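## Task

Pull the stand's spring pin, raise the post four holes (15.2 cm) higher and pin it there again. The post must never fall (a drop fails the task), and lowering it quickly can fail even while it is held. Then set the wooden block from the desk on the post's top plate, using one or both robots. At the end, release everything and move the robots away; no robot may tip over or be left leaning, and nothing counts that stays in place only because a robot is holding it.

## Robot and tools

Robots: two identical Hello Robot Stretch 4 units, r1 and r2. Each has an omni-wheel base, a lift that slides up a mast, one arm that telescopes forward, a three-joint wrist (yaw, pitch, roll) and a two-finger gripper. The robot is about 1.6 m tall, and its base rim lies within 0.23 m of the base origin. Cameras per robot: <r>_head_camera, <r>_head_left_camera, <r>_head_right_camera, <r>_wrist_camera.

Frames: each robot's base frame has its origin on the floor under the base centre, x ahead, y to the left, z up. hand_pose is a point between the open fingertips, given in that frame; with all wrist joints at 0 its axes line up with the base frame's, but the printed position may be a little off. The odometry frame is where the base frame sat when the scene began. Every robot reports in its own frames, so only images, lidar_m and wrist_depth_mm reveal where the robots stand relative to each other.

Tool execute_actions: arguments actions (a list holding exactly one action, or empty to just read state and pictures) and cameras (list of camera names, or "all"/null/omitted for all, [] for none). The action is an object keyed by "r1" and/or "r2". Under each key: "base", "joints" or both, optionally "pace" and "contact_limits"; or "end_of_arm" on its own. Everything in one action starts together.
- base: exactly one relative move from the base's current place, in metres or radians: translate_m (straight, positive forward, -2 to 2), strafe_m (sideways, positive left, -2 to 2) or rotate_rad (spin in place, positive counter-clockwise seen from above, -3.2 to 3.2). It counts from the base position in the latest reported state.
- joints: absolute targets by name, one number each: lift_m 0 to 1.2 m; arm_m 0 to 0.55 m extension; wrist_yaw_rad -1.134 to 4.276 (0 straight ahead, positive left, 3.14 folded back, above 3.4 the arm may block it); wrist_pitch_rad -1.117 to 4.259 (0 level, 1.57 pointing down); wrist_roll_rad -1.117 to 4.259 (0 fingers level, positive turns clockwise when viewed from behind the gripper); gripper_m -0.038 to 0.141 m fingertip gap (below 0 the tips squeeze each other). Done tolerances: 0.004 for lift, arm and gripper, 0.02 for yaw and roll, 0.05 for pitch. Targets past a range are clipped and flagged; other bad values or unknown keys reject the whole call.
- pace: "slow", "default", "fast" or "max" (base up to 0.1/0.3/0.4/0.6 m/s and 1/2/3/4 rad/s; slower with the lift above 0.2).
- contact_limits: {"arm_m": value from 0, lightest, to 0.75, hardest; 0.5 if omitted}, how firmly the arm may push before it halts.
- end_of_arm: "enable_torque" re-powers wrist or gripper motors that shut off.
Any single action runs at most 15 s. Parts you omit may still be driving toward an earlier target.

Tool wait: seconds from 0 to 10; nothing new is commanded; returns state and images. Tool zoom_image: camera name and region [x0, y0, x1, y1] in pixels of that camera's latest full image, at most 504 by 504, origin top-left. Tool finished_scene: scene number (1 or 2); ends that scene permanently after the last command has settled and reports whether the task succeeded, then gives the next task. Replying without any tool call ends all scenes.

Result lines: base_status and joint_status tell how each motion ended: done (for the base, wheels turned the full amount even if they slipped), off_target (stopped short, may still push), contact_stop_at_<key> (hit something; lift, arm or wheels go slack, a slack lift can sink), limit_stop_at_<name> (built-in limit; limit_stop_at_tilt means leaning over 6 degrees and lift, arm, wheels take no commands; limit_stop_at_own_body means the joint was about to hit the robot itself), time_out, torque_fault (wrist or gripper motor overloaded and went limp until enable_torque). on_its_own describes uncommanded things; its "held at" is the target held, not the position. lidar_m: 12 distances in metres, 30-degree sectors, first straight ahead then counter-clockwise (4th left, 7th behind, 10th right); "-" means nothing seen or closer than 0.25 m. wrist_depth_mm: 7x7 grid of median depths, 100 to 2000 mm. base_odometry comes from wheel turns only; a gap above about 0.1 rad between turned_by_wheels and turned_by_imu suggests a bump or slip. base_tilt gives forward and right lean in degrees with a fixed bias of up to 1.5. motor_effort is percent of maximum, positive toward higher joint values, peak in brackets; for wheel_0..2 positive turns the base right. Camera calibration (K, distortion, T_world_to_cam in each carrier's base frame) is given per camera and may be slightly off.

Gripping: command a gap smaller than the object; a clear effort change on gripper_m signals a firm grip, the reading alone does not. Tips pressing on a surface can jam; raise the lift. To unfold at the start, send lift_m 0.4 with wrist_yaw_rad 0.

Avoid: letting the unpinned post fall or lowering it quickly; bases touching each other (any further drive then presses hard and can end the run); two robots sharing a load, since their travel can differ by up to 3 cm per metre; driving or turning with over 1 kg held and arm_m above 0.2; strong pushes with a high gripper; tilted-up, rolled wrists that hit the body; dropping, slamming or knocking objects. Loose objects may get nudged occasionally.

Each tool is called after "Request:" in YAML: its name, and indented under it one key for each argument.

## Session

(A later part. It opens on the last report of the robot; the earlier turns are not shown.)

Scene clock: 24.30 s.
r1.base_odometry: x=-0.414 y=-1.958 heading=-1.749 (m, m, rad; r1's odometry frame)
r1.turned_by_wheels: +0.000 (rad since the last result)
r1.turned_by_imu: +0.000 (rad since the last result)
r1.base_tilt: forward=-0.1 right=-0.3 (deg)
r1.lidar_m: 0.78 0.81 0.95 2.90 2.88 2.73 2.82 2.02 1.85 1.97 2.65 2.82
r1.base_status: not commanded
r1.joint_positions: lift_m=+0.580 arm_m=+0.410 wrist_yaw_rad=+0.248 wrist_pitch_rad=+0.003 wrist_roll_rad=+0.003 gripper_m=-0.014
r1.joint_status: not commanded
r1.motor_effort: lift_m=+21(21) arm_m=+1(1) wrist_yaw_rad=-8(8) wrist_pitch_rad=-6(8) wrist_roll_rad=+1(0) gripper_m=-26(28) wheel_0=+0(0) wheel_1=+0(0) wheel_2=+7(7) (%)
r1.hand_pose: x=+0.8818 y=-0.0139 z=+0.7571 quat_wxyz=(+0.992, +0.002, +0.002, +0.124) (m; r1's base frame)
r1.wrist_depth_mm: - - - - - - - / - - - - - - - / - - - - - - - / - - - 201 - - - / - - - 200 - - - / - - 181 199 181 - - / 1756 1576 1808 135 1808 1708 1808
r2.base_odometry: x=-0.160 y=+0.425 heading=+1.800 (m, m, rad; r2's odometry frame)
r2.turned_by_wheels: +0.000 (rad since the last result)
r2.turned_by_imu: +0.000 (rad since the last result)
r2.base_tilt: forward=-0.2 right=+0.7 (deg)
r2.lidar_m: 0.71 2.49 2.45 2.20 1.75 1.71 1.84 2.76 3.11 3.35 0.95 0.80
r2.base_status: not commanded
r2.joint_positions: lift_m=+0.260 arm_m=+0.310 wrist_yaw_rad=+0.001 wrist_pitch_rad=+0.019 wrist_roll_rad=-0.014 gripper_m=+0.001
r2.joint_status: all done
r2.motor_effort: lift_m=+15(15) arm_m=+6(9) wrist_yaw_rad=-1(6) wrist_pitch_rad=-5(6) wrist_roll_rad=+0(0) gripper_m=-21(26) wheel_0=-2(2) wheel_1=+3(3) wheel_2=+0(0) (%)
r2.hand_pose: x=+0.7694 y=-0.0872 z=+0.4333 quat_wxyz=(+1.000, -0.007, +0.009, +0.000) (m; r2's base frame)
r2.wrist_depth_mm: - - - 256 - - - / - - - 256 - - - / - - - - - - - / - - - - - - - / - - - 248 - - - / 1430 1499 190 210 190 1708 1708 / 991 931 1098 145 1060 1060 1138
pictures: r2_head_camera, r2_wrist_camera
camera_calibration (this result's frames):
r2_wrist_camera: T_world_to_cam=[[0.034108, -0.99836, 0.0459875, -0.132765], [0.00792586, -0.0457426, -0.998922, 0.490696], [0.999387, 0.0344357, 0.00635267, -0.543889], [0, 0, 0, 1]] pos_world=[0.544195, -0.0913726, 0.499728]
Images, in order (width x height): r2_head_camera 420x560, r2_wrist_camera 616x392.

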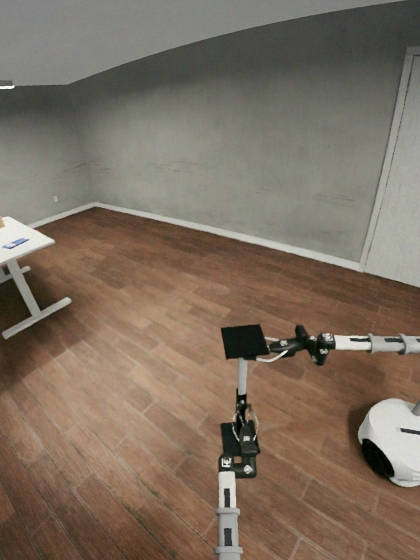

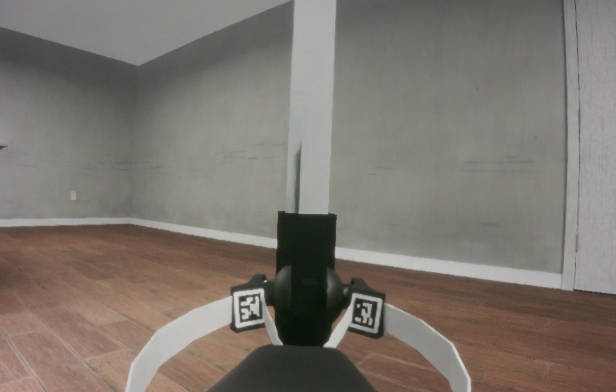

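Request:
execute_actions:
  actions:
    - {"r1":{"joints":{"lift_m":0.584},"pace":"slow"},"r2":{"joints":{"gripper_m":-0.015,"arm_m":0.295},"pace":"slow"}}
  cameras: ["r2_head_camera","r2_wrist_camera","r1_wrist_camera"]

Request:
zoom_image:
  camera: "r2_head_camera"
  region: [200, 370, 290, 460]

Scene clock: 25.97 s.
r1.base_odometry: x=-0.414 y=-1.958 heading=-1.749 (m, m, rad; r1's odometry frame)
r1.turned_by_wheels: +0.000 (rad since the last result)
r1.turned_by_imu: +0.000 (rad since the last result)
r1.base_tilt: forward=-0.1 right=-0.4 (deg)
r1.lidar_m: 0.79 0.82 0.92 2.89 2.85 2.74 2.84 2.01 1.86 1.96 2.67 2.81
r1.base_status: not commanded
r1.joint_positions: lift_m=+0.584 arm_m=+0.410 wrist_yaw_rad=+0.248 wrist_pitch_rad=+0.011 wrist_roll_rad=+0.003 gripper_m=-0.014
r1.joint_status: all done
r1.on_its_own: wrist_pitch_rad is at rest, and its effort (-28) is outside its rest range (-23 to +23)
r1.motor_effort: lift_m=+24(27) arm_m=+0(1) wrist_yaw_rad=-9(9) wrist_pitch_rad=-28(26) wrist_roll_rad=+0(0) gripper_m=-28(28) wheel_0=+0(1) wheel_1=+0(0) wheel_2=+7(7) (%)
r1.hand_pose: x=+0.8819 y=-0.0139 z=+0.7587 quat_wxyz=(+0.992, +0.001, +0.005, +0.124) (m; r1's base frame)
r1.wrist_depth_mm: - - - - - - - / - - - - - - - / - - - - - - - / - - - 200 - - - / - - - 201 - - - / - - 181 200 180 - - / 1756 1618 1863 135 1708 1618 1808
r2.base_odometry: x=-0.160 y=+0.425 heading=+1.800 (m, m, rad; r2's odometry frame)
r2.turned_by_wheels: +0.000 (rad since the last result)
r2.turned_by_imu: +0.000 (rad since the last result)
r2.base_tilt: forward=-0.1 right=+0.7 (deg)
r2.lidar_m: 0.72 2.49 2.45 2.21 1.73 1.71 1.84 2.77 3.10 3.33 0.94 0.79
r2.base_status: not commanded
r2.joint_positions: lift_m=+0.260 arm_m=+0.297 wrist_yaw_rad=+0.001 wrist_pitch_rad=+0.019 wrist_roll_rad=-0.014 gripper_m=-0.014
r2.joint_status: all done
r2.motor_effort: lift_m=+14(15) arm_m=-12(16) wrist_yaw_rad=-2(4) wrist_pitch_rad=-6(7) wrist_roll_rad=-1(1) gripper_m=-23(26) wheel_0=-2(2) wheel_1=+3(3) wheel_2=+0(0) (%)
r2.hand_pose: x=+0.7566 y=-0.0871 z=+0.4332 quat_wxyz=(+1.000, -0.007, +0.009, +0.001) (m; r2's base frame)
r2.wrist_depth_mm: - - - 272 - - - / - - - - - - - / - - - - - - - / - - - - - - - / - - - 259 - - - / 1397 1464 186 219 187 1661 1661 / 1008 917 1078 135 1078 1042 1118
pictures: r1_wrist_camera, r2_head_camera, r2_wrist_camera
camera_calibration (this result's frames):
r1_wrist_camera: T_world_to_cam=[[0.250033, -0.967828, 0.0281687, -0.257844], [0.0111786, -0.0262054, -0.999594, 0.806393], [0.968173, 0.250246, 0.00426679, -0.627709], [0, 0, 0, 1]] pos_world=[0.663186, -0.0713346, 0.816007]
r2_wrist_camera: T_world_to_cam=[[0.0346732, -0.99834, 0.0459824, -0.13259], [0.00780488, -0.0457382, -0.998923, 0.490855], [0.999368, 0.0349948, 0.00620603, -0.530995], [0, 0, 0, 1]] pos_world=[0.531426, -0.0913371, 0.499719]
Images, in order (width x height): r1_wrist_camera 616x392, r2_head_camera 420x560, r2_wrist_camera 616x392.

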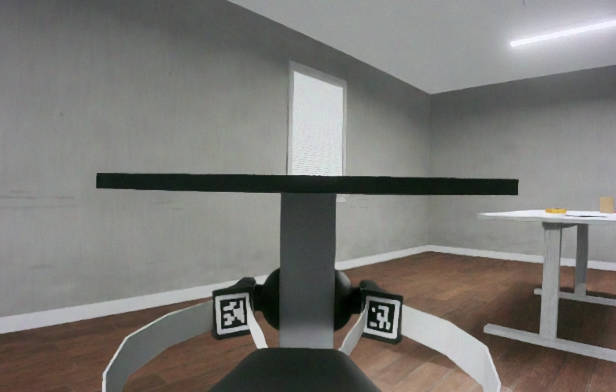

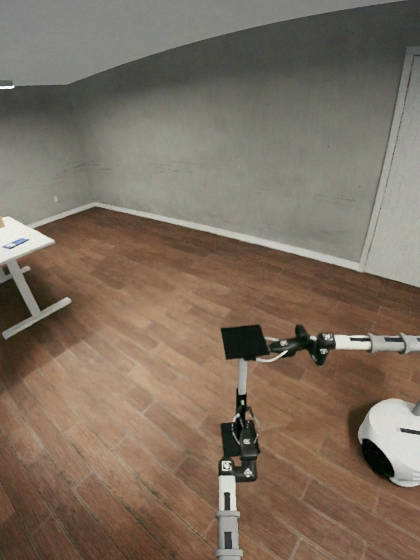

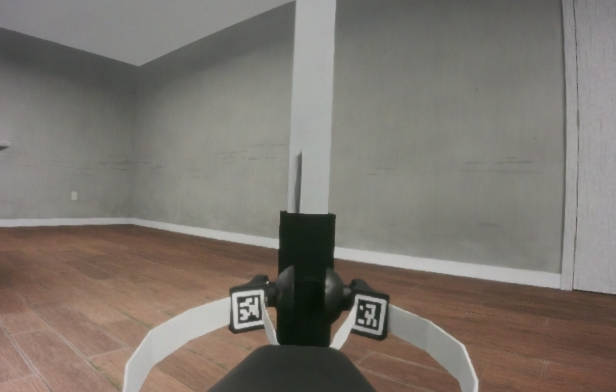

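Region (200, 370, 290, 460) of r2_head_camera's 420x560 image, scaled by 5.600, with more detail than that image has.

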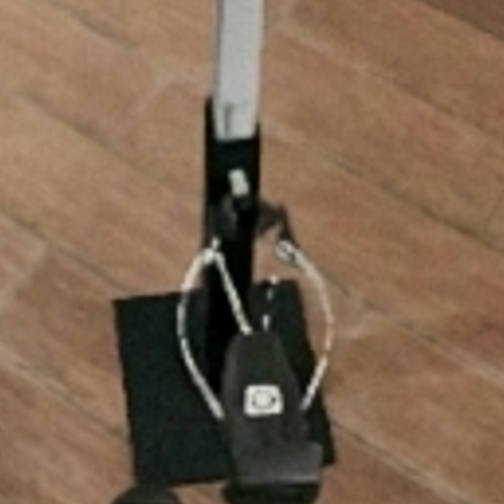

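Request:
execute_actions:
  actions:
    - {"r1":{"joints":{"lift_m":0.588},"pace":"slow"},"r2":{"joints":{"gripper_m":0.04}}}
  cameras: []

Request:
execute_actions:
  actions:
    - {"r2":{"joints":{"arm_m":0.318}}}
  cameras: ["r2_head_camera","r2_wrist_camera","r1_wrist_camera"]

Request:
zoom_image:
  camera: "r2_head_camera"
  region: [200, 370, 290, 460]

Scene clock: 28.20 s.
r1.base_odometry: x=-0.414 y=-1.958 heading=-1.750 (m, m, rad; r1's odometry frame)
r1.turned_by_wheels: +0.000 (rad since the last result)
r1.turned_by_imu: +0.000 (rad since the last result)
r1.base_tilt: forward=+0.0 right=-0.3 (deg)
r1.lidar_m: 0.79 0.82 0.94 2.88 2.86 2.74 2.82 2.02 1.87 1.96 2.67 2.82
r1.base_status: not commanded
r1.joint_positions: lift_m=+0.587 arm_m=+0.410 wrist_yaw_rad=+0.248 wrist_pitch_rad=+0.015 wrist_roll_rad=+0.003 gripper_m=-0.014
r1.joint_status: all done
r1.on_its_own: wrist_pitch_rad is at rest, and its effort (-42) is outside its rest range (-23 to +23)
r1.motor_effort: lift_m=+26(24) arm_m=+1(1) wrist_yaw_rad=-8(9) wrist_pitch_rad=-42(41) wrist_roll_rad=+1(1) gripper_m=-27(28) wheel_0=-1(1) wheel_1=+0(0) wheel_2=+7(7) (%)
r1.hand_pose: x=+0.8819 y=-0.0140 z=+0.7612 quat_wxyz=(+0.992, +0.001, +0.008, +0.124) (m; r1's base frame)
r1.wrist_depth_mm: - - - - - - - / - - - - - - - / - - - - - - - / - - - 200 - - - / - - - 201 - - - / - - 181 201 181 - - / 1708 1576 1708 135 1756 1576 1808
r2.base_odometry: x=-0.160 y=+0.425 heading=+1.800 (m, m, rad; r2's odometry frame)
r2.turned_by_wheels: +0.000 (rad since the last result)
r2.turned_by_imu: +0.000 (rad since the last result)
r2.base_tilt: forward=-0.3 right=+0.6 (deg)
r2.lidar_m: 0.72 2.49 2.46 2.22 1.74 1.70 1.85 2.75 3.11 3.33 0.95 0.80
r2.base_status: not commanded
r2.joint_positions: lift_m=+0.260 arm_m=+0.296 wrist_yaw_rad=+0.000 wrist_pitch_rad=+0.018 wrist_roll_rad=-0.014 gripper_m=+0.040
r2.joint_status: all done
r2.motor_effort: lift_m=+15(15) arm_m=-7(12) wrist_yaw_rad=+1(11) wrist_pitch_rad=-5(7) wrist_roll_rad=-2(1) gripper_m=-6(25) wheel_0=-2(2) wheel_1=+3(3) wheel_2=+1(0) (%)
r2.hand_pose: x=+0.7555 y=-0.0875 z=+0.4334 quat_wxyz=(+1.000, -0.007, +0.009, +0.000) (m; r2's base frame)
r2.wrist_depth_mm: - - - - - - - / - - - 271 - - - / - - - - - - - / - - - - - - - / - - - 260 - - - / 1397 1464 198 227 204 1661 1618 / 1008 946 1078 141 1078 1098 1098
pictures: none
No camera images: the call's "cameras" was empty. Leave "cameras" out to get every camera's image.

Scene clock: 28.97 s.
r1.base_odometry: x=-0.414 y=-1.958 heading=-1.750 (m, m, rad; r1's odometry frame)
r1.turned_by_wheels: +0.000 (rad since the last result)
r1.turned_by_imu: +0.000 (rad since the last result)
r1.base_tilt: forward=+0.0 right=-0.4 (deg)
r1.lidar_m: 0.79 0.82 0.95 2.89 2.87 2.74 2.81 2.03 1.88 1.97 2.66 2.83
r1.base_status: not commanded
r1.joint_positions: lift_m=+0.587 arm_m=+0.410 wrist_yaw_rad=+0.248 wrist_pitch_rad=+0.015 wrist_roll_rad=+0.003 gripper_m=-0.014
r1.joint_status: not commanded
r1.on_its_own: wrist_pitch_rad is at rest, and its effort (-41) is outside its rest range (-23 to +23)
r1.motor_effort: lift_m=+26(26) arm_m=+1(1) wrist_yaw_rad=-8(8) wrist_pitch_rad=-41(41) wrist_roll_rad=+0(1) gripper_m=-27(27) wheel_0=-1(1) wheel_1=+0(0) wheel_2=+7(7) (%)
r1.hand_pose: x=+0.8819 y=-0.0140 z=+0.7612 quat_wxyz=(+0.992, +0.001, +0.008, +0.124) (m; r1's base frame)
r1.wrist_depth_mm: - - - - - - - / - - - - - - - / - - - - - - - / - - - 200 - - - / - - - 200 - - - / - - 182 202 181 - - / 1708 1576 1661 135 1756 1576 1863
r2.base_odometry: x=-0.160 y=+0.425 heading=+1.800 (m, m, rad; r2's odometry frame)
r2.turned_by_wheels: +0.000 (rad since the last result)
r2.turned_by_imu: +0.000 (rad since the last result)
r2.base_tilt: forward=-0.2 right=+0.6 (deg)
r2.lidar_m: 0.72 2.47 2.46 2.22 1.74 1.71 1.85 2.75 3.11 3.34 0.94 0.81
r2.base_status: not commanded
r2.joint_positions: lift_m=+0.260 arm_m=+0.316 wrist_yaw_rad=+0.000 wrist_pitch_rad=+0.018 wrist_roll_rad=-0.014 gripper_m=+0.040
r2.joint_status: all done
r2.motor_effort: lift_m=+14(15) arm_m=+9(8) wrist_yaw_rad=+2(2) wrist_pitch_rad=-5(4) wrist_roll_rad=-2(1) gripper_m=-3(3) wheel_0=-2(2) wheel_1=+3(3) wheel_2=+0(1) (%)
r2.hand_pose: x=+0.7758 y=-0.0874 z=+0.4333 quat_wxyz=(+1.000, -0.007, +0.009, +0.000) (m; r2's base frame)
r2.wrist_depth_mm: - - - 250 - - - / - - - 249 - - - / - - - - - - - / - - - - - - - / - - - 240 - - - / 1397 1499 199 214 204 1661 1708 / 1008 976 1078 141 1078 1098 1118
pictures: r1_wrist_camera, r2_head_camera, r2_wrist_camera
camera_calibration (this result's frames):
r1_wrist_camera: T_world_to_cam=[[0.249851, -0.967875, 0.0281482, -0.257831], [0.00679456, -0.027317, -0.999604, 0.812759], [0.96826, 0.249943, -0.000248894, -0.624323], [0, 0, 0, 1]] pos_world=[0.663405, -0.0713006, 0.819539]
r2_wrist_camera: T_world_to_cam=[[0.0333821, -0.998384, 0.0459989, -0.132637], [0.00822522, -0.0457485, -0.998919, 0.490498], [0.999409, 0.0337244, 0.00668475, -0.550518], [0, 0, 0, 1]] pos_world=[0.550585, -0.0914176, 0.499749]
Images, in order (width x height): r1_wrist_camera 616x392, r2_head_camera 420x560, r2_wrist_camera 616x392.

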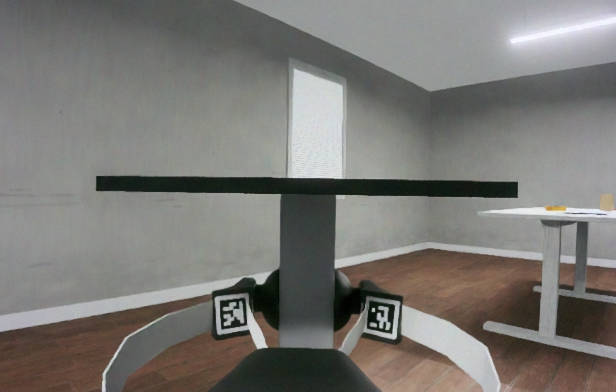

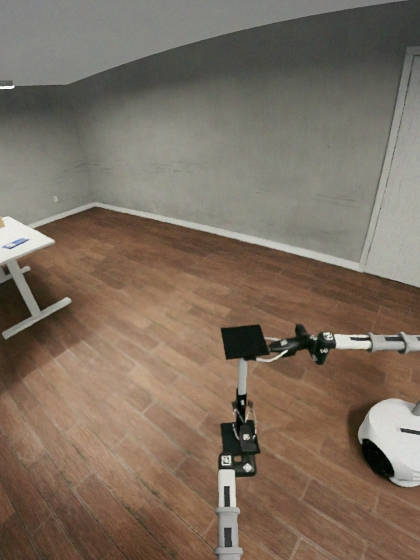

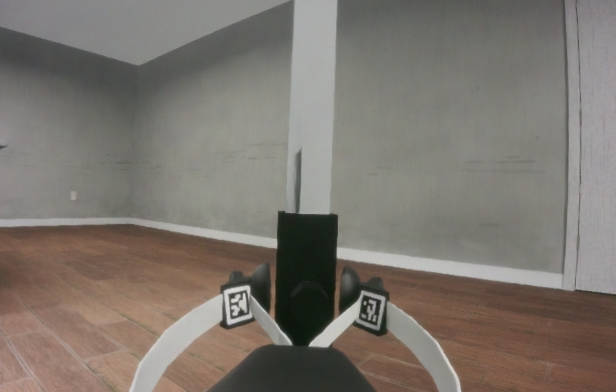

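Region (200, 370, 290, 460) of r2_head_camera's 420x560 image, scaled by 5.600, with more detail than that image has.

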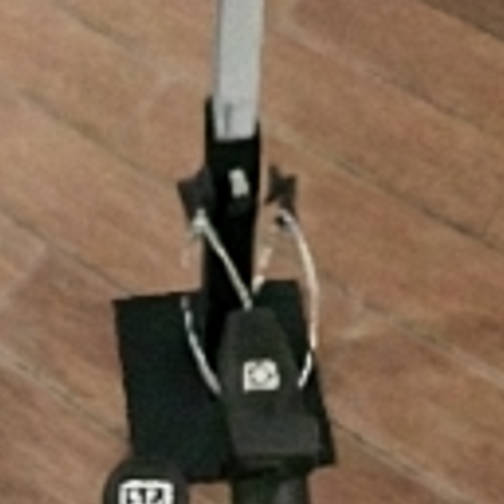

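Request:
execute_actions:
  actions:
    - {"r2":{"joints":{"lift_m":0.253}}}
  cameras: []

Request:
execute_actions:
  actions:
    - {"r2":{"joints":{"gripper_m":-0.035}}}
  cameras: ["r2_head_camera","r2_wrist_camera"]

Request:
zoom_image:
  camera: "r2_head_camera"
  region: [200, 370, 290, 460]

Scene clock: 30.33 s.
r1.base_odometry: x=-0.414 y=-1.958 heading=-1.750 (m, m, rad; r1's odometry frame)
r1.turned_by_wheels: +0.000 (rad since the last result)
r1.turned_by_imu: +0.000 (rad since the last result)
r1.base_tilt: forward=+0.0 right=-0.3 (deg)
r1.lidar_m: 0.79 0.83 0.95 2.87 2.88 2.74 2.84 2.00 1.86 1.97 2.67 2.81
r1.base_status: not commanded
r1.joint_positions: lift_m=+0.587 arm_m=+0.410 wrist_yaw_rad=+0.248 wrist_pitch_rad=+0.015 wrist_roll_rad=+0.003 gripper_m=-0.014
r1.joint_status: not commanded
r1.on_its_own: wrist_pitch_rad is at rest, and its effort (-40) is outside its rest range (-23 to +23)
r1.motor_effort: lift_m=+26(26) arm_m=+1(0) wrist_yaw_rad=-8(9) wrist_pitch_rad=-40(41) wrist_roll_rad=+0(0) gripper_m=-26(27) wheel_0=-1(1) wheel_1=+0(0) wheel_2=+7(7) (%)
r1.hand_pose: x=+0.8819 y=-0.0140 z=+0.7612 quat_wxyz=(+0.992, +0.001, +0.008, +0.124) (m; r1's base frame)
r1.wrist_depth_mm: - - - - - - - / - - - - - - - / - - - - - - - / - - - 200 - - - / - - - 200 - - - / - - 181 202 181 - - / 1708 1537 1661 135 1756 1537 1808
r2.base_odometry: x=-0.160 y=+0.425 heading=+1.800 (m, m, rad; r2's odometry frame)
r2.turned_by_wheels: +0.000 (rad since the last result)
r2.turned_by_imu: +0.000 (rad since the last result)
r2.base_tilt: forward=-0.1 right=+0.8 (deg)
r2.lidar_m: 0.73 2.49 2.47 2.23 1.74 1.71 1.87 2.74 3.10 3.33 0.94 0.80
r2.base_status: not commanded
r2.joint_positions: lift_m=+0.253 arm_m=+0.316 wrist_yaw_rad=+0.000 wrist_pitch_rad=+0.018 wrist_roll_rad=-0.014 gripper_m=+0.040
r2.joint_status: all done
r2.motor_effort: lift_m=+14(16) arm_m=+9(9) wrist_yaw_rad=+1(1) wrist_pitch_rad=-5(5) wrist_roll_rad=-3(0) gripper_m=-6(5) wheel_0=-2(2) wheel_1=+3(3) wheel_2=+1(0) (%)
r2.hand_pose: x=+0.7758 y=-0.0874 z=+0.4264 quat_wxyz=(+1.000, -0.007, +0.009, +0.000) (m; r2's base frame)
r2.wrist_depth_mm: - - - 251 - - - / - - - 250 - - - / - - - - - - - / - - - 250 - - - / - - - 240 - - - / 1366 1464 198 214 204 1661 1618 / 976 946 1060 141 1042 1078 1118
pictures: none
No camera images: the call's "cameras" was empty. Leave "cameras" out to get every camera's image.

Scene clock: 31.80 s.
r1.base_odometry: x=-0.414 y=-1.958 heading=-1.750 (m, m, rad; r1's odometry frame)
r1.turned_by_wheels: +0.000 (rad since the last result)
r1.turned_by_imu: +0.000 (rad since the last result)
r1.base_tilt: forward=-0.1 right=-0.5 (deg)
r1.lidar_m: 0.81 0.81 0.95 2.89 2.85 2.75 2.80 2.03 1.88 1.97 2.67 2.82
r1.base_status: not commanded
r1.joint_positions: lift_m=+0.587 arm_m=+0.410 wrist_yaw_rad=+0.248 wrist_pitch_rad=+0.013 wrist_roll_rad=+0.003 gripper_m=-0.014
r1.joint_status: not commanded
r1.on_its_own: wrist_pitch_rad is at rest, and its effort (-35) is outside its rest range (-23 to +23)
r1.motor_effort: lift_m=+25(26) arm_m=+1(1) wrist_yaw_rad=-8(8) wrist_pitch_rad=-35(40) wrist_roll_rad=+0(1) gripper_m=-25(26) wheel_0=-1(1) wheel_1=+0(0) wheel_2=+7(7) (%)
r1.hand_pose: x=+0.8819 y=-0.0140 z=+0.7619 quat_wxyz=(+0.992, +0.001, +0.007, +0.124) (m; r1's base frame)
r1.wrist_depth_mm: - - - - - - - / - - - - - - - / - - - - - - - / - - - 200 - - - / - - - 201 - - - / - - 181 200 180 - - / 1618 1537 1756 135 1708 1618 1808
r2.base_odometry: x=-0.161 y=+0.425 heading=+1.800 (m, m, rad; r2's odometry frame)
r2.turned_by_wheels: +0.000 (rad since the last result)
r2.turned_by_imu: +0.000 (rad since the last result)
r2.base_tilt: forward=-0.2 right=+0.8 (deg)
r2.lidar_m: 0.70 2.50 2.48 2.23 1.75 1.70 1.86 2.75 3.09 3.33 0.94 0.80
r2.base_status: not commanded
r2.joint_positions: lift_m=+0.253 arm_m=+0.318 wrist_yaw_rad=+0.005 wrist_pitch_rad=+0.021 wrist_roll_rad=-0.014 gripper_m=-0.034
r2.joint_status: all done
r2.on_its_own: wrist_yaw_rad is at rest, and its effort (-16) is outside its rest range (-13 to +13)
r2.motor_effort: lift_m=+15(15) arm_m=+1(9) wrist_yaw_rad=-16(20) wrist_pitch_rad=-12(12) wrist_roll_rad=+0(1) gripper_m=-31(26) wheel_0=-2(2) wheel_1=+1(3) wheel_2=+5(5) (%)
r2.hand_pose: x=+0.7776 y=-0.0859 z=+0.4257 quat_wxyz=(+1.000, -0.007, +0.010, +0.003) (m; r2's base frame)
r2.wrist_depth_mm: - - - 247 - - - / - - - 248 - - - / - - - 247 - - - / - - - 246 - - - / - - - 239 - - - / 1366 1430 185 204 184 1661 1618 / 991 904 1060 136 1042 991 1118
pictures: r2_head_camera, r2_wrist_camera
camera_calibration (this result's frames):
r2_wrist_camera: T_world_to_cam=[[0.038661, -0.998195, 0.0459484, -0.134917], [0.00614841, -0.0457443, -0.998934, 0.484527], [0.999233, 0.0389023, 0.0043688, -0.55069], [0, 0, 0, 1]] pos_world=[0.552505, -0.0910865, 0.492615]
Images, in order (width x height): r2_head_camera 420x560, r2_wrist_camera 616x392.

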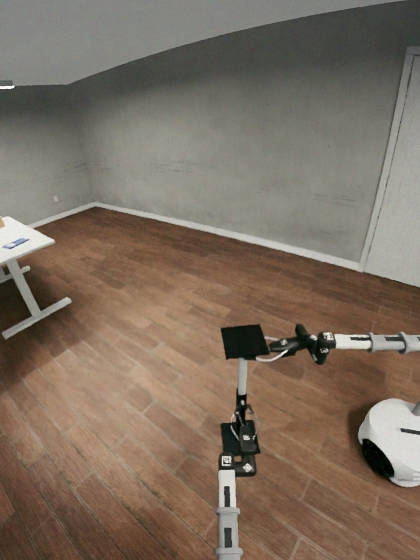

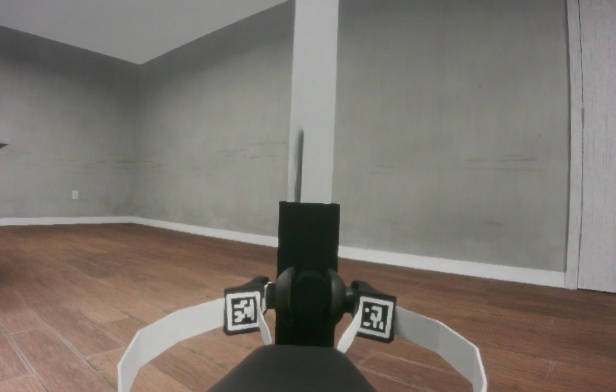

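Region (200, 370, 290, 460) of r2_head_camera's 420x560 image, scaled by 5.600, with more detail than that image has.

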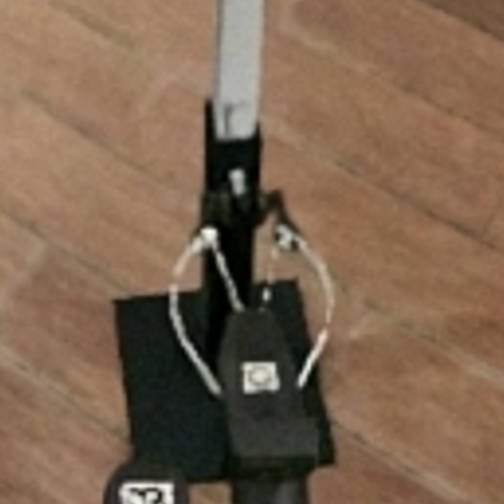

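Request:
execute_actions:
  actions:
    - {"r1":{"joints":{"lift_m":0.594},"pace":"slow"}}
  cameras: ["r2_wrist_camera"]

Scene clock: 32.93 s.
r1.base_odometry: x=-0.414 y=-1.958 heading=-1.750 (m, m, rad; r1's odometry frame)
r1.turned_by_wheels: +0.000 (rad since the last result)
r1.turned_by_imu: +0.000 (rad since the last result)
r1.base_tilt: forward=-0.2 right=-0.4 (deg)
r1.lidar_m: 0.78 0.81 0.96 2.88 2.87 2.73 2.84 2.01 1.86 1.97 2.70 2.82
r1.base_status: not commanded
r1.joint_positions: lift_m=+0.593 arm_m=+0.410 wrist_yaw_rad=+0.248 wrist_pitch_rad=+0.013 wrist_roll_rad=+0.003 gripper_m=-0.014
r1.joint_status: all done
r1.on_its_own: wrist_pitch_rad is at rest, and its effort (-35) is outside its rest range (-23 to +23)
r1.motor_effort: lift_m=+25(24) arm_m=+1(1) wrist_yaw_rad=-8(8) wrist_pitch_rad=-35(35) wrist_roll_rad=+1(1) gripper_m=-26(25) wheel_0=-1(1) wheel_1=+0(0) wheel_2=+7(7) (%)
r1.hand_pose: x=+0.8819 y=-0.0140 z=+0.7679 quat_wxyz=(+0.992, +0.001, +0.007, +0.124) (m; r1's base frame)
r1.wrist_depth_mm: - - - - - - - / - - - - - - - / - - - - - - - / - - - 200 - - - / - - - 200 - - - / - - 181 201 181 - - / 1708 1537 1808 135 1756 1618 1863
r2.base_odometry: x=-0.161 y=+0.425 heading=+1.800 (m, m, rad; r2's odometry frame)
r2.turned_by_wheels: +0.000 (rad since the last result)
r2.turned_by_imu: +0.000 (rad since the last result)
r2.base_tilt: forward=-0.2 right=+0.7 (deg)
r2.lidar_m: 0.73 2.50 2.47 2.23 1.74 1.70 1.86 2.76 3.10 3.35 0.95 0.80
r2.base_status: not commanded
r2.joint_positions: lift_m=+0.253 arm_m=+0.318 wrist_yaw_rad=+0.005 wrist_pitch_rad=+0.021 wrist_roll_rad=-0.014 gripper_m=-0.034
r2.joint_status: not commanded
r2.on_its_own: wrist_yaw_rad is at rest, and its effort (-14) is outside its rest range (-13 to +13)
r2.motor_effort: lift_m=+15(15) arm_m=+1(1) wrist_yaw_rad=-14(14) wrist_pitch_rad=-11(12) wrist_roll_rad=+0(0) gripper_m=-31(31) wheel_0=-2(2) wheel_1=+1(1) wheel_2=+5(5) (%)
r2.hand_pose: x=+0.7776 y=-0.0859 z=+0.4257 quat_wxyz=(+1.000, -0.007, +0.010, +0.003) (m; r2's base frame)
r2.wrist_depth_mm: - - - 247 - - - / - - - 246 - - - / - - - 247 - - - / - - - 247 - - - / - - - 238 - - - / 1366 1397 186 205 184 1618 1618 / 976 904 1078 136 1060 1025 1098
pictures: r2_wrist_camera
camera_calibration (this result's frames):
r2_wrist_camera: T_world_to_cam=[[0.0386612, -0.998195, 0.0459484, -0.134917], [0.00614683, -0.0457444, -0.998934, 0.484527], [0.999233, 0.0389024, 0.00436721, -0.55069], [0, 0, 0, 1]] pos_world=[0.552505, -0.0910865, 0.492615]
Images, in order (width x height): r2_wrist_camera 616x392.

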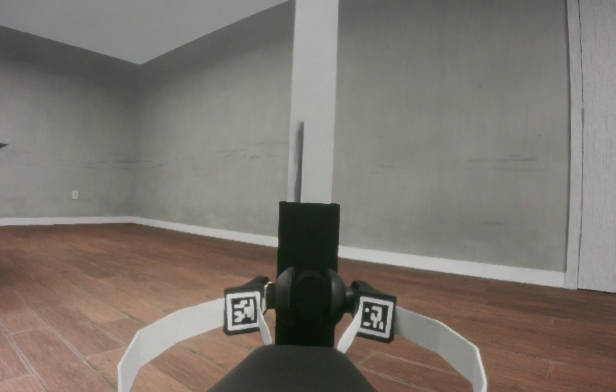

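Request:
execute_actions:
  actions:
    - {"r1":{"joints":{"lift_m":0.727}}}
  cameras: ["r2_wrist_camera","r1_wrist_camera"]

Scene clock: 35.17 s.
r1.base_odometry: x=-0.414 y=-1.958 heading=-1.750 (m, m, rad; r1's odometry frame)
r1.turned_by_wheels: +0.000 (rad since the last result)
r1.turned_by_imu: +0.000 (rad since the last result)
r1.base_tilt: forward=+0.1 right=-0.3 (deg)
r1.lidar_m: 0.79 0.82 0.93 2.92 2.86 2.74 2.82 2.03 1.85 1.97 2.67 2.82
r1.base_status: not commanded
r1.joint_positions: lift_m=+0.726 arm_m=+0.410 wrist_yaw_rad=+0.248 wrist_pitch_rad=+0.013 wrist_roll_rad=+0.003 gripper_m=-0.014
r1.joint_status: all done
r1.on_its_own: wrist_pitch_rad is at rest, and its effort (-34) is outside its rest range (-23 to +23)
r1.motor_effort: lift_m=+25(24) arm_m=+1(1) wrist_yaw_rad=-7(8) wrist_pitch_rad=-34(36) wrist_roll_rad=+0(0) gripper_m=-24(27) wheel_0=-1(1) wheel_1=+0(0) wheel_2=+7(7) (%)
r1.hand_pose: x=+0.8819 y=-0.0141 z=+0.9010 quat_wxyz=(+0.992, +0.001, +0.007, +0.123) (m; r1's base frame)
r1.wrist_depth_mm: - - - - - - - / - - - - - - - / - - - - - - - / - - - 201 - - - / - - - 201 - - - / - - 181 201 181 - - / 1983 1921 - 135 - 1863 1983
r2.base_odometry: x=-0.161 y=+0.425 heading=+1.800 (m, m, rad; r2's odometry frame)
r2.turned_by_wheels: +0.000 (rad since the last result)
r2.turned_by_imu: +0.000 (rad since the last result)
r2.base_tilt: forward=-0.1 right=+0.6 (deg)
r2.lidar_m: 0.72 2.49 2.46 2.22 1.75 1.72 1.86 2.76 3.10 3.35 0.95 0.80
r2.base_status: not commanded
r2.joint_positions: lift_m=+0.253 arm_m=+0.318 wrist_yaw_rad=+0.005 wrist_pitch_rad=+0.021 wrist_roll_rad=-0.014 gripper_m=-0.034
r2.joint_status: not commanded
r2.on_its_own: wrist_yaw_rad is at rest, and its effort (-17) is outside its rest range (-13 to +13)
r2.motor_effort: lift_m=+15(15) arm_m=+1(1) wrist_yaw_rad=-17(15) wrist_pitch_rad=-12(11) wrist_roll_rad=+1(1) gripper_m=-31(32) wheel_0=-2(2) wheel_1=+1(1) wheel_2=+5(5) (%)
r2.hand_pose: x=+0.7776 y=-0.0859 z=+0.4257 quat_wxyz=(+1.000, -0.007, +0.010, +0.003) (m; r2's base frame)
r2.wrist_depth_mm: - - - 248 - - - / - - - 248 - - - / - - - 247 - - - / - - - 247 - - - / - - - 237 - - - / 1397 1430 185 204 185 1661 1661 / 991 917 1042 136 1025 1008 1118
pictures: r1_wrist_camera, r2_wrist_camera
camera_calibration (this result's frames):
r1_wrist_camera: T_world_to_cam=[[0.249522, -0.96796, 0.0281584, -0.261565], [0.00894598, -0.0267728, -0.999602, 0.950569], [0.968328, 0.249675, 0.00197895, -0.626343], [0, 0, 0, 1]] pos_world=[0.663268, -0.071353, 0.958795]
r2_wrist_camera: T_world_to_cam=[[0.0386613, -0.998195, 0.0459484, -0.134918], [0.00614687, -0.0457444, -0.998934, 0.484527], [0.999233, 0.0389025, 0.00436725, -0.55069], [0, 0, 0, 1]] pos_world=[0.552505, -0.0910865, 0.492615]
Images, in order (width x height): r1_wrist_camera 616x392, r2_wrist_camera 616x392.

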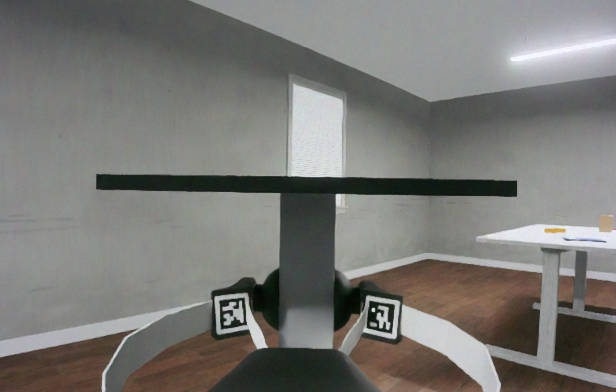

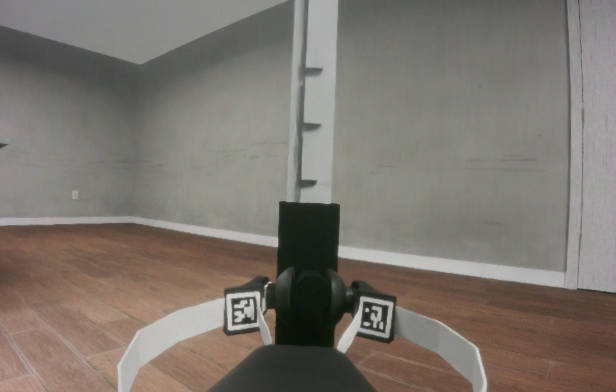

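Request:
execute_actions:
  actions:
    - {"r1":{"joints":{"lift_m":0.738},"pace":"slow"},"r2":{"joints":{"gripper_m":0.05}}}
  cameras: ["r2_wrist_camera","r2_head_camera"]

Request:
zoom_image:
  camera: "r2_head_camera"
  region: [200, 370, 290, 460]

Scene clock: 37.33 s.
r1.base_odometry: x=-0.414 y=-1.958 heading=-1.750 (m, m, rad; r1's odometry frame)
r1.turned_by_wheels: +0.000 (rad since the last result)
r1.turned_by_imu: +0.000 (rad since the last result)
r1.base_tilt: forward=+0.0 right=-0.4 (deg)
r1.lidar_m: 0.79 0.81 0.93 2.90 2.87 2.74 2.83 2.00 1.87 1.96 2.64 2.81
r1.base_status: not commanded
r1.joint_positions: lift_m=+0.737 arm_m=+0.410 wrist_yaw_rad=+0.248 wrist_pitch_rad=+0.016 wrist_roll_rad=+0.003 gripper_m=-0.014
r1.joint_status: all done
r1.on_its_own: wrist_pitch_rad is at rest, and its effort (-43) is outside its rest range (-23 to +23)
r1.motor_effort: lift_m=+26(23) arm_m=+1(0) wrist_yaw_rad=-7(7) wrist_pitch_rad=-43(44) wrist_roll_rad=+0(1) gripper_m=-25(26) wheel_0=+0(1) wheel_1=+0(0) wheel_2=+7(7) (%)
r1.hand_pose: x=+0.8819 y=-0.0141 z=+0.9110 quat_wxyz=(+0.992, +0.001, +0.008, +0.123) (m; r1's base frame)
r1.wrist_depth_mm: - - - - - - - / - - - - - - - / - - - - - - - / - - - 200 - - - / - - - 200 - - - / - - 181 200 179 - - / 1983 1808 - 137 - 1863 1983
r2.base_odometry: x=-0.161 y=+0.425 heading=+1.800 (m, m, rad; r2's odometry frame)
r2.turned_by_wheels: -0.001 (rad since the last result)
r2.turned_by_imu: -0.001 (rad since the last result)
r2.base_tilt: forward=-0.2 right=+0.7 (deg)
r2.lidar_m: 0.69 2.48 2.46 2.22 1.73 1.71 1.84 2.75 3.11 3.33 0.93 0.80
r2.base_status: not commanded
r2.joint_positions: lift_m=+0.253 arm_m=+0.318 wrist_yaw_rad=-0.006 wrist_pitch_rad=+0.018 wrist_roll_rad=-0.014 gripper_m=+0.050
r2.joint_status: all done
r2.on_its_own: wrist_yaw_rad is at rest, and its effort (+19) is outside its rest range (-13 to +13)
r2.motor_effort: lift_m=+15(15) arm_m=+1(1) wrist_yaw_rad=+19(18) wrist_pitch_rad=-4(12) wrist_roll_rad=-1(1) gripper_m=-2(32) wheel_0=-2(2) wheel_1=+1(1) wheel_2=-3(6) (%)
r2.hand_pose: x=+0.7766 y=-0.0891 z=+0.4265 quat_wxyz=(+1.000, -0.007, +0.009, -0.003) (m; r2's base frame)
r2.wrist_depth_mm: - - - - - - - / - - - - - - - / - - - - - - - / - - - 248 - - - / - - - 240 - - - / 1366 1430 195 200 1464 1661 1618 / 976 931 991 143 976 1060 1118
pictures: r2_head_camera, r2_wrist_camera
camera_calibration (this result's frames):
r2_wrist_camera: T_world_to_cam=[[0.0275989, -0.998558, 0.046042, -0.129552], [0.00844176, -0.0458251, -0.998914, 0.483397], [0.999583, 0.0279576, 0.00716487, -0.552068], [0, 0, 0, 1]] pos_world=[0.551333, -0.0917789, 0.492792]
Images, in order (width x height): r2_head_camera 420x560, r2_wrist_camera 616x392.

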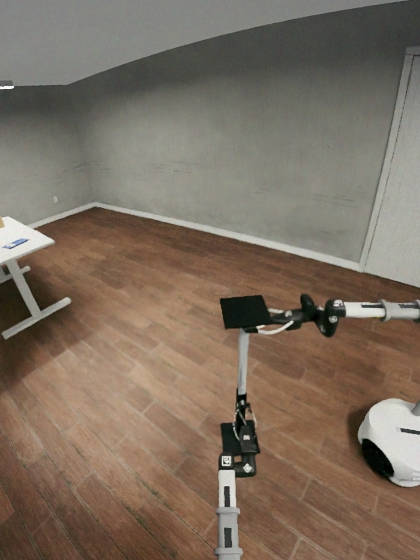

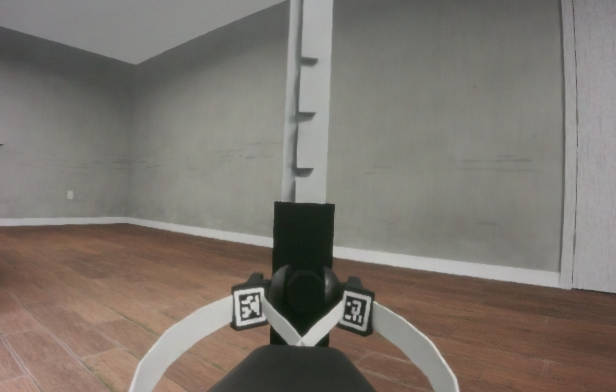

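Region (200, 370, 290, 460) of r2_head_camera's 420x560 image, scaled by 5.600, with more detail than that image has.

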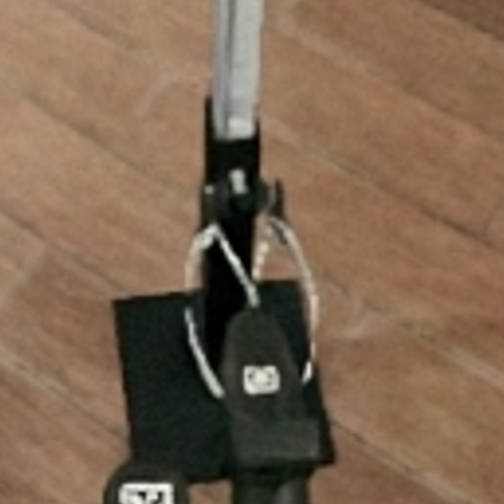

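Request:
execute_actions:
  actions:
    - {"r2":{"joints":{"arm_m":0.305},"pace":"slow"}}
  cameras: ["r2_wrist_camera","r2_head_camera"]

Request:
zoom_image:
  camera: "r2_head_camera"
  region: [200, 370, 290, 460]

Scene clock: 38.80 s.
r1.base_odometry: x=-0.414 y=-1.958 heading=-1.750 (m, m, rad; r1's odometry frame)
r1.turned_by_wheels: +0.000 (rad since the last result)
r1.turned_by_imu: +0.000 (rad since the last result)
r1.base_tilt: forward=-0.2 right=-0.4 (deg)
r1.lidar_m: 0.80 0.81 0.95 2.90 2.87 2.72 2.83 2.01 1.87 1.97 2.67 2.83
r1.base_status: not commanded
r1.joint_positions: lift_m=+0.737 arm_m=+0.410 wrist_yaw_rad=+0.248 wrist_pitch_rad=+0.016 wrist_roll_rad=+0.003 gripper_m=-0.014
r1.joint_status: not commanded
r1.on_its_own: wrist_pitch_rad is at rest, and its effort (-44) is outside its rest range (-23 to +23)
r1.motor_effort: lift_m=+26(26) arm_m=+1(0) wrist_yaw_rad=-7(7) wrist_pitch_rad=-44(44) wrist_roll_rad=+1(1) gripper_m=-26(27) wheel_0=-1(1) wheel_1=+0(0) wheel_2=+7(7) (%)
r1.hand_pose: x=+0.8819 y=-0.0141 z=+0.9110 quat_wxyz=(+0.992, +0.001, +0.008, +0.123) (m; r1's base frame)
r1.wrist_depth_mm: - - - - - - - / - - - - - - - / - - - - - - - / - - - 200 - - - / - - - 200 - - - / - - 181 201 180 - - / 1983 1808 - 137 - 1863 -
r2.base_odometry: x=-0.161 y=+0.425 heading=+1.800 (m, m, rad; r2's odometry frame)
r2.turned_by_wheels: +0.000 (rad since the last result)
r2.turned_by_imu: +0.000 (rad since the last result)
r2.base_tilt: forward=-0.1 right=+0.5 (deg)
r2.lidar_m: 0.70 2.47 2.46 2.20 1.75 1.71 1.83 2.74 3.10 3.34 0.94 0.80
r2.base_status: not commanded
r2.joint_positions: lift_m=+0.253 arm_m=+0.307 wrist_yaw_rad=+0.000 wrist_pitch_rad=+0.018 wrist_roll_rad=-0.014 gripper_m=+0.050
r2.joint_status: all done
r2.motor_effort: lift_m=+15(15) arm_m=-8(9) wrist_yaw_rad=+4(24) wrist_pitch_rad=-5(6) wrist_roll_rad=-2(2) gripper_m=-2(5) wheel_0=-2(2) wheel_1=+1(1) wheel_2=-2(3) (%)
r2.hand_pose: x=+0.7659 y=-0.0875 z=+0.4264 quat_wxyz=(+1.000, -0.007, +0.009, +0.000) (m; r2's base frame)
r2.wrist_depth_mm: - - - 260 - - - / - - - 260 - - - / - - - - - - - / - - - 260 - - - / - - - 250 - - - / 1366 1430 197 250 202 1618 1661 / 976 946 1078 140 1060 1078 1098
pictures: r2_head_camera, r2_wrist_camera
camera_calibration (this result's frames):
r2_wrist_camera: T_world_to_cam=[[0.033293, -0.998385, 0.0460265, -0.131953], [0.00823934, -0.0457763, -0.998918, 0.48359], [0.999412, 0.0336361, 0.00670201, -0.540535], [0, 0, 0, 1]] pos_world=[0.540625, -0.0914215, 0.492763]
Images, in order (width x height): r2_head_camera 420x560, r2_wrist_camera 616x392.

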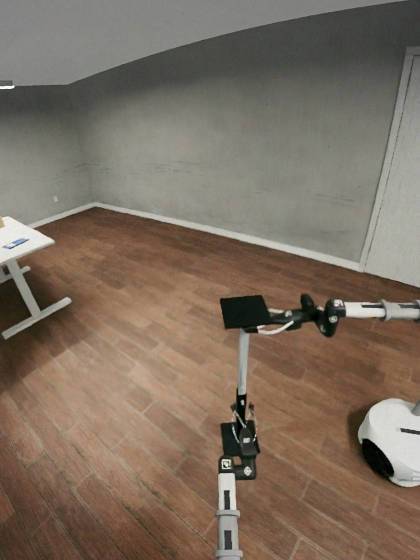

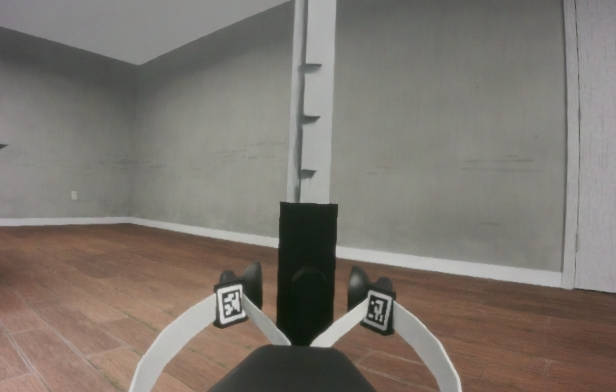

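Region (200, 370, 290, 460) of r2_head_camera's 420x560 image, scaled by 5.600, with more detail than that image has.

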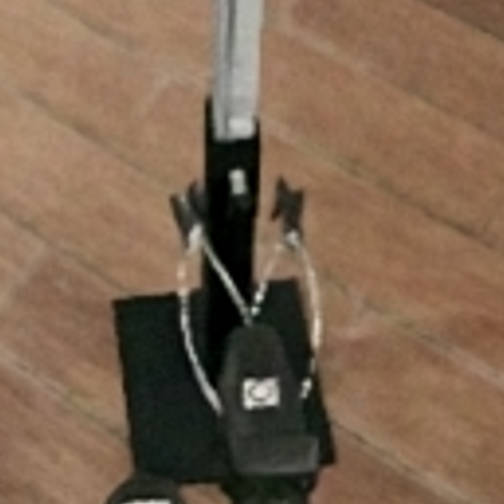

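Request:
execute_actions:
  actions:
    - {"r1":{"joints":{"lift_m":0.741},"pace":"slow"},"r2":{"joints":{"arm_m":0.25}}}
  cameras: ["r2_wrist_camera","r2_head_camera"]

Request:
zoom_image:
  camera: "r2_head_camera"
  region: [200, 370, 290, 460]

Scene clock: 40.40 s.
r1.base_odometry: x=-0.414 y=-1.958 heading=-1.750 (m, m, rad; r1's odometry frame)
r1.turned_by_wheels: +0.000 (rad since the last result)
r1.turned_by_imu: +0.000 (rad since the last result)
r1.base_tilt: forward=-0.2 right=-0.5 (deg)
r1.lidar_m: 0.80 0.82 0.95 2.87 2.87 2.74 2.82 2.02 1.86 1.97 2.67 2.81
r1.base_status: not commanded
r1.joint_positions: lift_m=+0.740 arm_m=+0.410 wrist_yaw_rad=+0.247 wrist_pitch_rad=+0.019 wrist_roll_rad=+0.003 gripper_m=-0.014
r1.joint_status: all done
r1.on_its_own: wrist_pitch_rad is at rest, and its effort (-52) is outside its rest range (-23 to +23)
r1.motor_effort: lift_m=+27(31) arm_m=+1(1) wrist_yaw_rad=-6(7) wrist_pitch_rad=-52(52) wrist_roll_rad=+0(1) gripper_m=-25(26) wheel_0=-1(1) wheel_1=+0(0) wheel_2=+6(7) (%)
r1.hand_pose: x=+0.8819 y=-0.0142 z=+0.9131 quat_wxyz=(+0.992, +0.001, +0.009, +0.123) (m; r1's base frame)
r1.wrist_depth_mm: - - - - - - - / - - - - - - - / - - - - - - - / - - - 200 - - - / - - - 201 - - - / - - 181 201 180 - - / 1983 1808 - 137 - 1808 1921
r2.base_odometry: x=-0.161 y=+0.425 heading=+1.800 (m, m, rad; r2's odometry frame)
r2.turned_by_wheels: +0.000 (rad since the last result)
r2.turned_by_imu: +0.000 (rad since the last result)
r2.base_tilt: forward=+0.0 right=+0.7 (deg)
r2.lidar_m: 0.70 2.49 2.46 2.21 1.75 1.70 1.84 2.75 3.10 3.34 0.95 0.79
r2.base_status: not commanded
r2.joint_positions: lift_m=+0.253 arm_m=+0.252 wrist_yaw_rad=+0.000 wrist_pitch_rad=+0.019 wrist_roll_rad=-0.014 gripper_m=+0.050
r2.joint_status: all done
r2.motor_effort: lift_m=+15(14) arm_m=-8(6) wrist_yaw_rad=-1(0) wrist_pitch_rad=-6(6) wrist_roll_rad=-2(0) gripper_m=-4(3) wheel_0=-2(2) wheel_1=+1(1) wheel_2=-2(2) (%)
r2.hand_pose: x=+0.7109 y=-0.0874 z=+0.4263 quat_wxyz=(+1.000, -0.007, +0.009, +0.000) (m; r2's base frame)
r2.wrist_depth_mm: - - - - - - - / - - - - - - - / - - - - - - - / - - - - - - - / - - - - - - - / 1336 1430 197 306 203 1618 1661 / 976 946 1060 140 1060 1078 1118
pictures: r2_head_camera, r2_wrist_camera
camera_calibration (this result's frames):
r2_wrist_camera: T_world_to_cam=[[0.033387, -0.998382, 0.0460203, -0.130159], [0.00806256, -0.0457754, -0.998919, 0.484119], [0.99941, 0.033722, 0.00652122, -0.48548], [0, 0, 0, 1]] pos_world=[0.485636, -0.0914161, 0.492752]
Images, in order (width x height): r2_head_camera 420x560, r2_wrist_camera 616x392.

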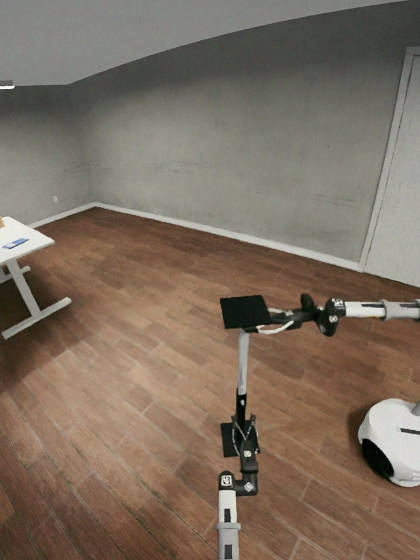

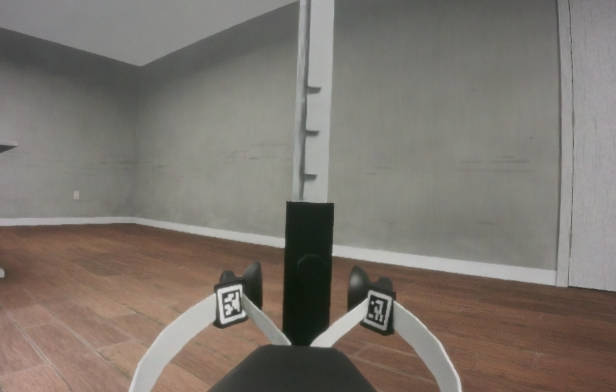

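Region (200, 370, 290, 460) of r2_head_camera's 420x560 image, scaled by 5.600, with more detail than that image has.

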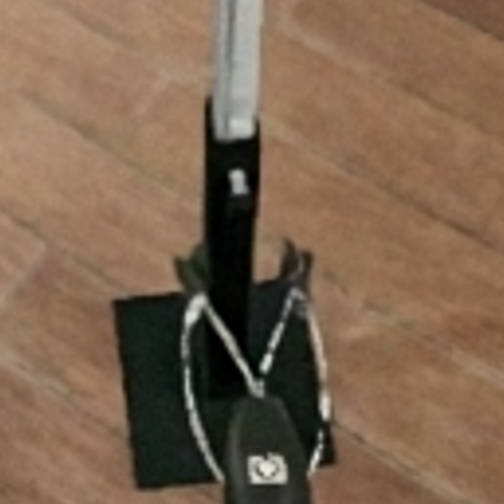

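Request:
execute_actions:
  actions:
    - {"r1":{"joints":{"lift_m":0.743},"pace":"slow"}}
  cameras: ["r2_wrist_camera","r2_head_camera"]

Request:
zoom_image:
  camera: "r2_head_camera"
  region: [200, 370, 290, 460]

Scene clock: 41.70 s.
r1.base_odometry: x=-0.414 y=-1.958 heading=-1.750 (m, m, rad; r1's odometry frame)
r1.turned_by_wheels: +0.000 (rad since the last result)
r1.turned_by_imu: +0.000 (rad since the last result)
r1.base_tilt: forward=-0.1 right=-0.4 (deg)
r1.lidar_m: 0.79 0.82 0.95 2.90 2.86 2.72 2.82 2.02 1.87 1.97 2.66 2.82
r1.base_status: not commanded
r1.joint_positions: lift_m=+0.742 arm_m=+0.410 wrist_yaw_rad=+0.247 wrist_pitch_rad=+0.019 wrist_roll_rad=+0.003 gripper_m=-0.014
r1.joint_status: all done
r1.on_its_own: wrist_pitch_rad is at rest, and its effort (-51) is outside its rest range (-23 to +23)
r1.motor_effort: lift_m=+27(29) arm_m=+1(1) wrist_yaw_rad=-6(6) wrist_pitch_rad=-51(56) wrist_roll_rad=+0(0) gripper_m=-25(23) wheel_0=-1(1) wheel_1=+0(0) wheel_2=+6(6) (%)
r1.hand_pose: x=+0.8819 y=-0.0142 z=+0.9151 quat_wxyz=(+0.992, +0.001, +0.010, +0.123) (m; r1's base frame)
r1.wrist_depth_mm: - - - - - - - / - - - - - - - / - - - - - - - / - - - 200 - - - / - - - 200 - - - / - - 181 202 179 - - / - 1808 - 137 - 1921 1983
r2.base_odometry: x=-0.161 y=+0.425 heading=+1.800 (m, m, rad; r2's odometry frame)
r2.turned_by_wheels: +0.000 (rad since the last result)
r2.turned_by_imu: +0.000 (rad since the last result)
r2.base_tilt: forward=-0.4 right=+0.7 (deg)
r2.lidar_m: 0.71 2.49 2.44 2.22 1.75 1.70 1.83 2.79 3.10 3.34 0.95 0.80
r2.base_status: not commanded
r2.joint_positions: lift_m=+0.253 arm_m=+0.252 wrist_yaw_rad=+0.000 wrist_pitch_rad=+0.019 wrist_roll_rad=-0.014 gripper_m=+0.050
r2.joint_status: not commanded
r2.motor_effort: lift_m=+15(15) arm_m=-8(8) wrist_yaw_rad=+1(1) wrist_pitch_rad=-6(5) wrist_roll_rad=-2(2) gripper_m=-5(6) wheel_0=-2(2) wheel_1=+1(1) wheel_2=-2(2) (%)
r2.hand_pose: x=+0.7109 y=-0.0874 z=+0.4263 quat_wxyz=(+1.000, -0.007, +0.009, +0.000) (m; r2's base frame)
r2.wrist_depth_mm: - - - - - - - / - - - - - - - / - - - - - - - / - - - - - - - / - - - - - - - / 1336 1464 198 306 202 1661 1618 / 976 946 1042 140 1025 1078 1118
pictures: r2_head_camera, r2_wrist_camera
camera_calibration (this result's frames):
r2_wrist_camera: T_world_to_cam=[[0.0333869, -0.998382, 0.0460204, -0.130159], [0.00806271, -0.0457755, -0.998919, 0.484119], [0.99941, 0.0337219, 0.00652136, -0.485481], [0, 0, 0, 1]] pos_world=[0.485636, -0.0914161, 0.492752]
Images, in order (width x height): r2_head_camera 420x560, r2_wrist_camera 616x392.

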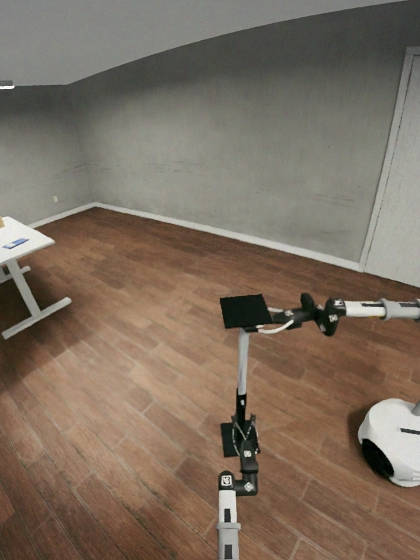

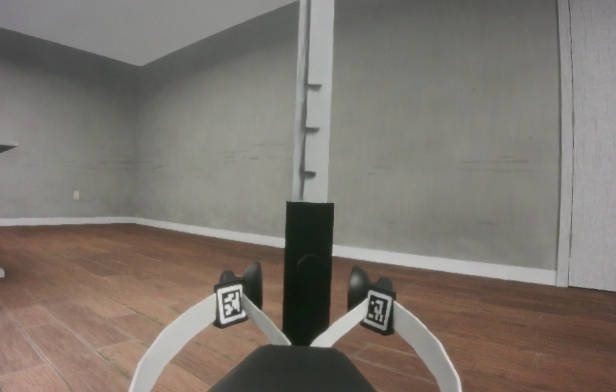

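Region (200, 370, 290, 460) of r2_head_camera's 420x560 image, scaled by 5.600, with more detail than that image has.

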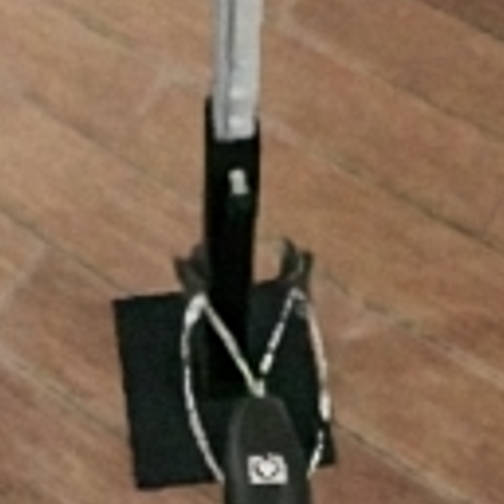

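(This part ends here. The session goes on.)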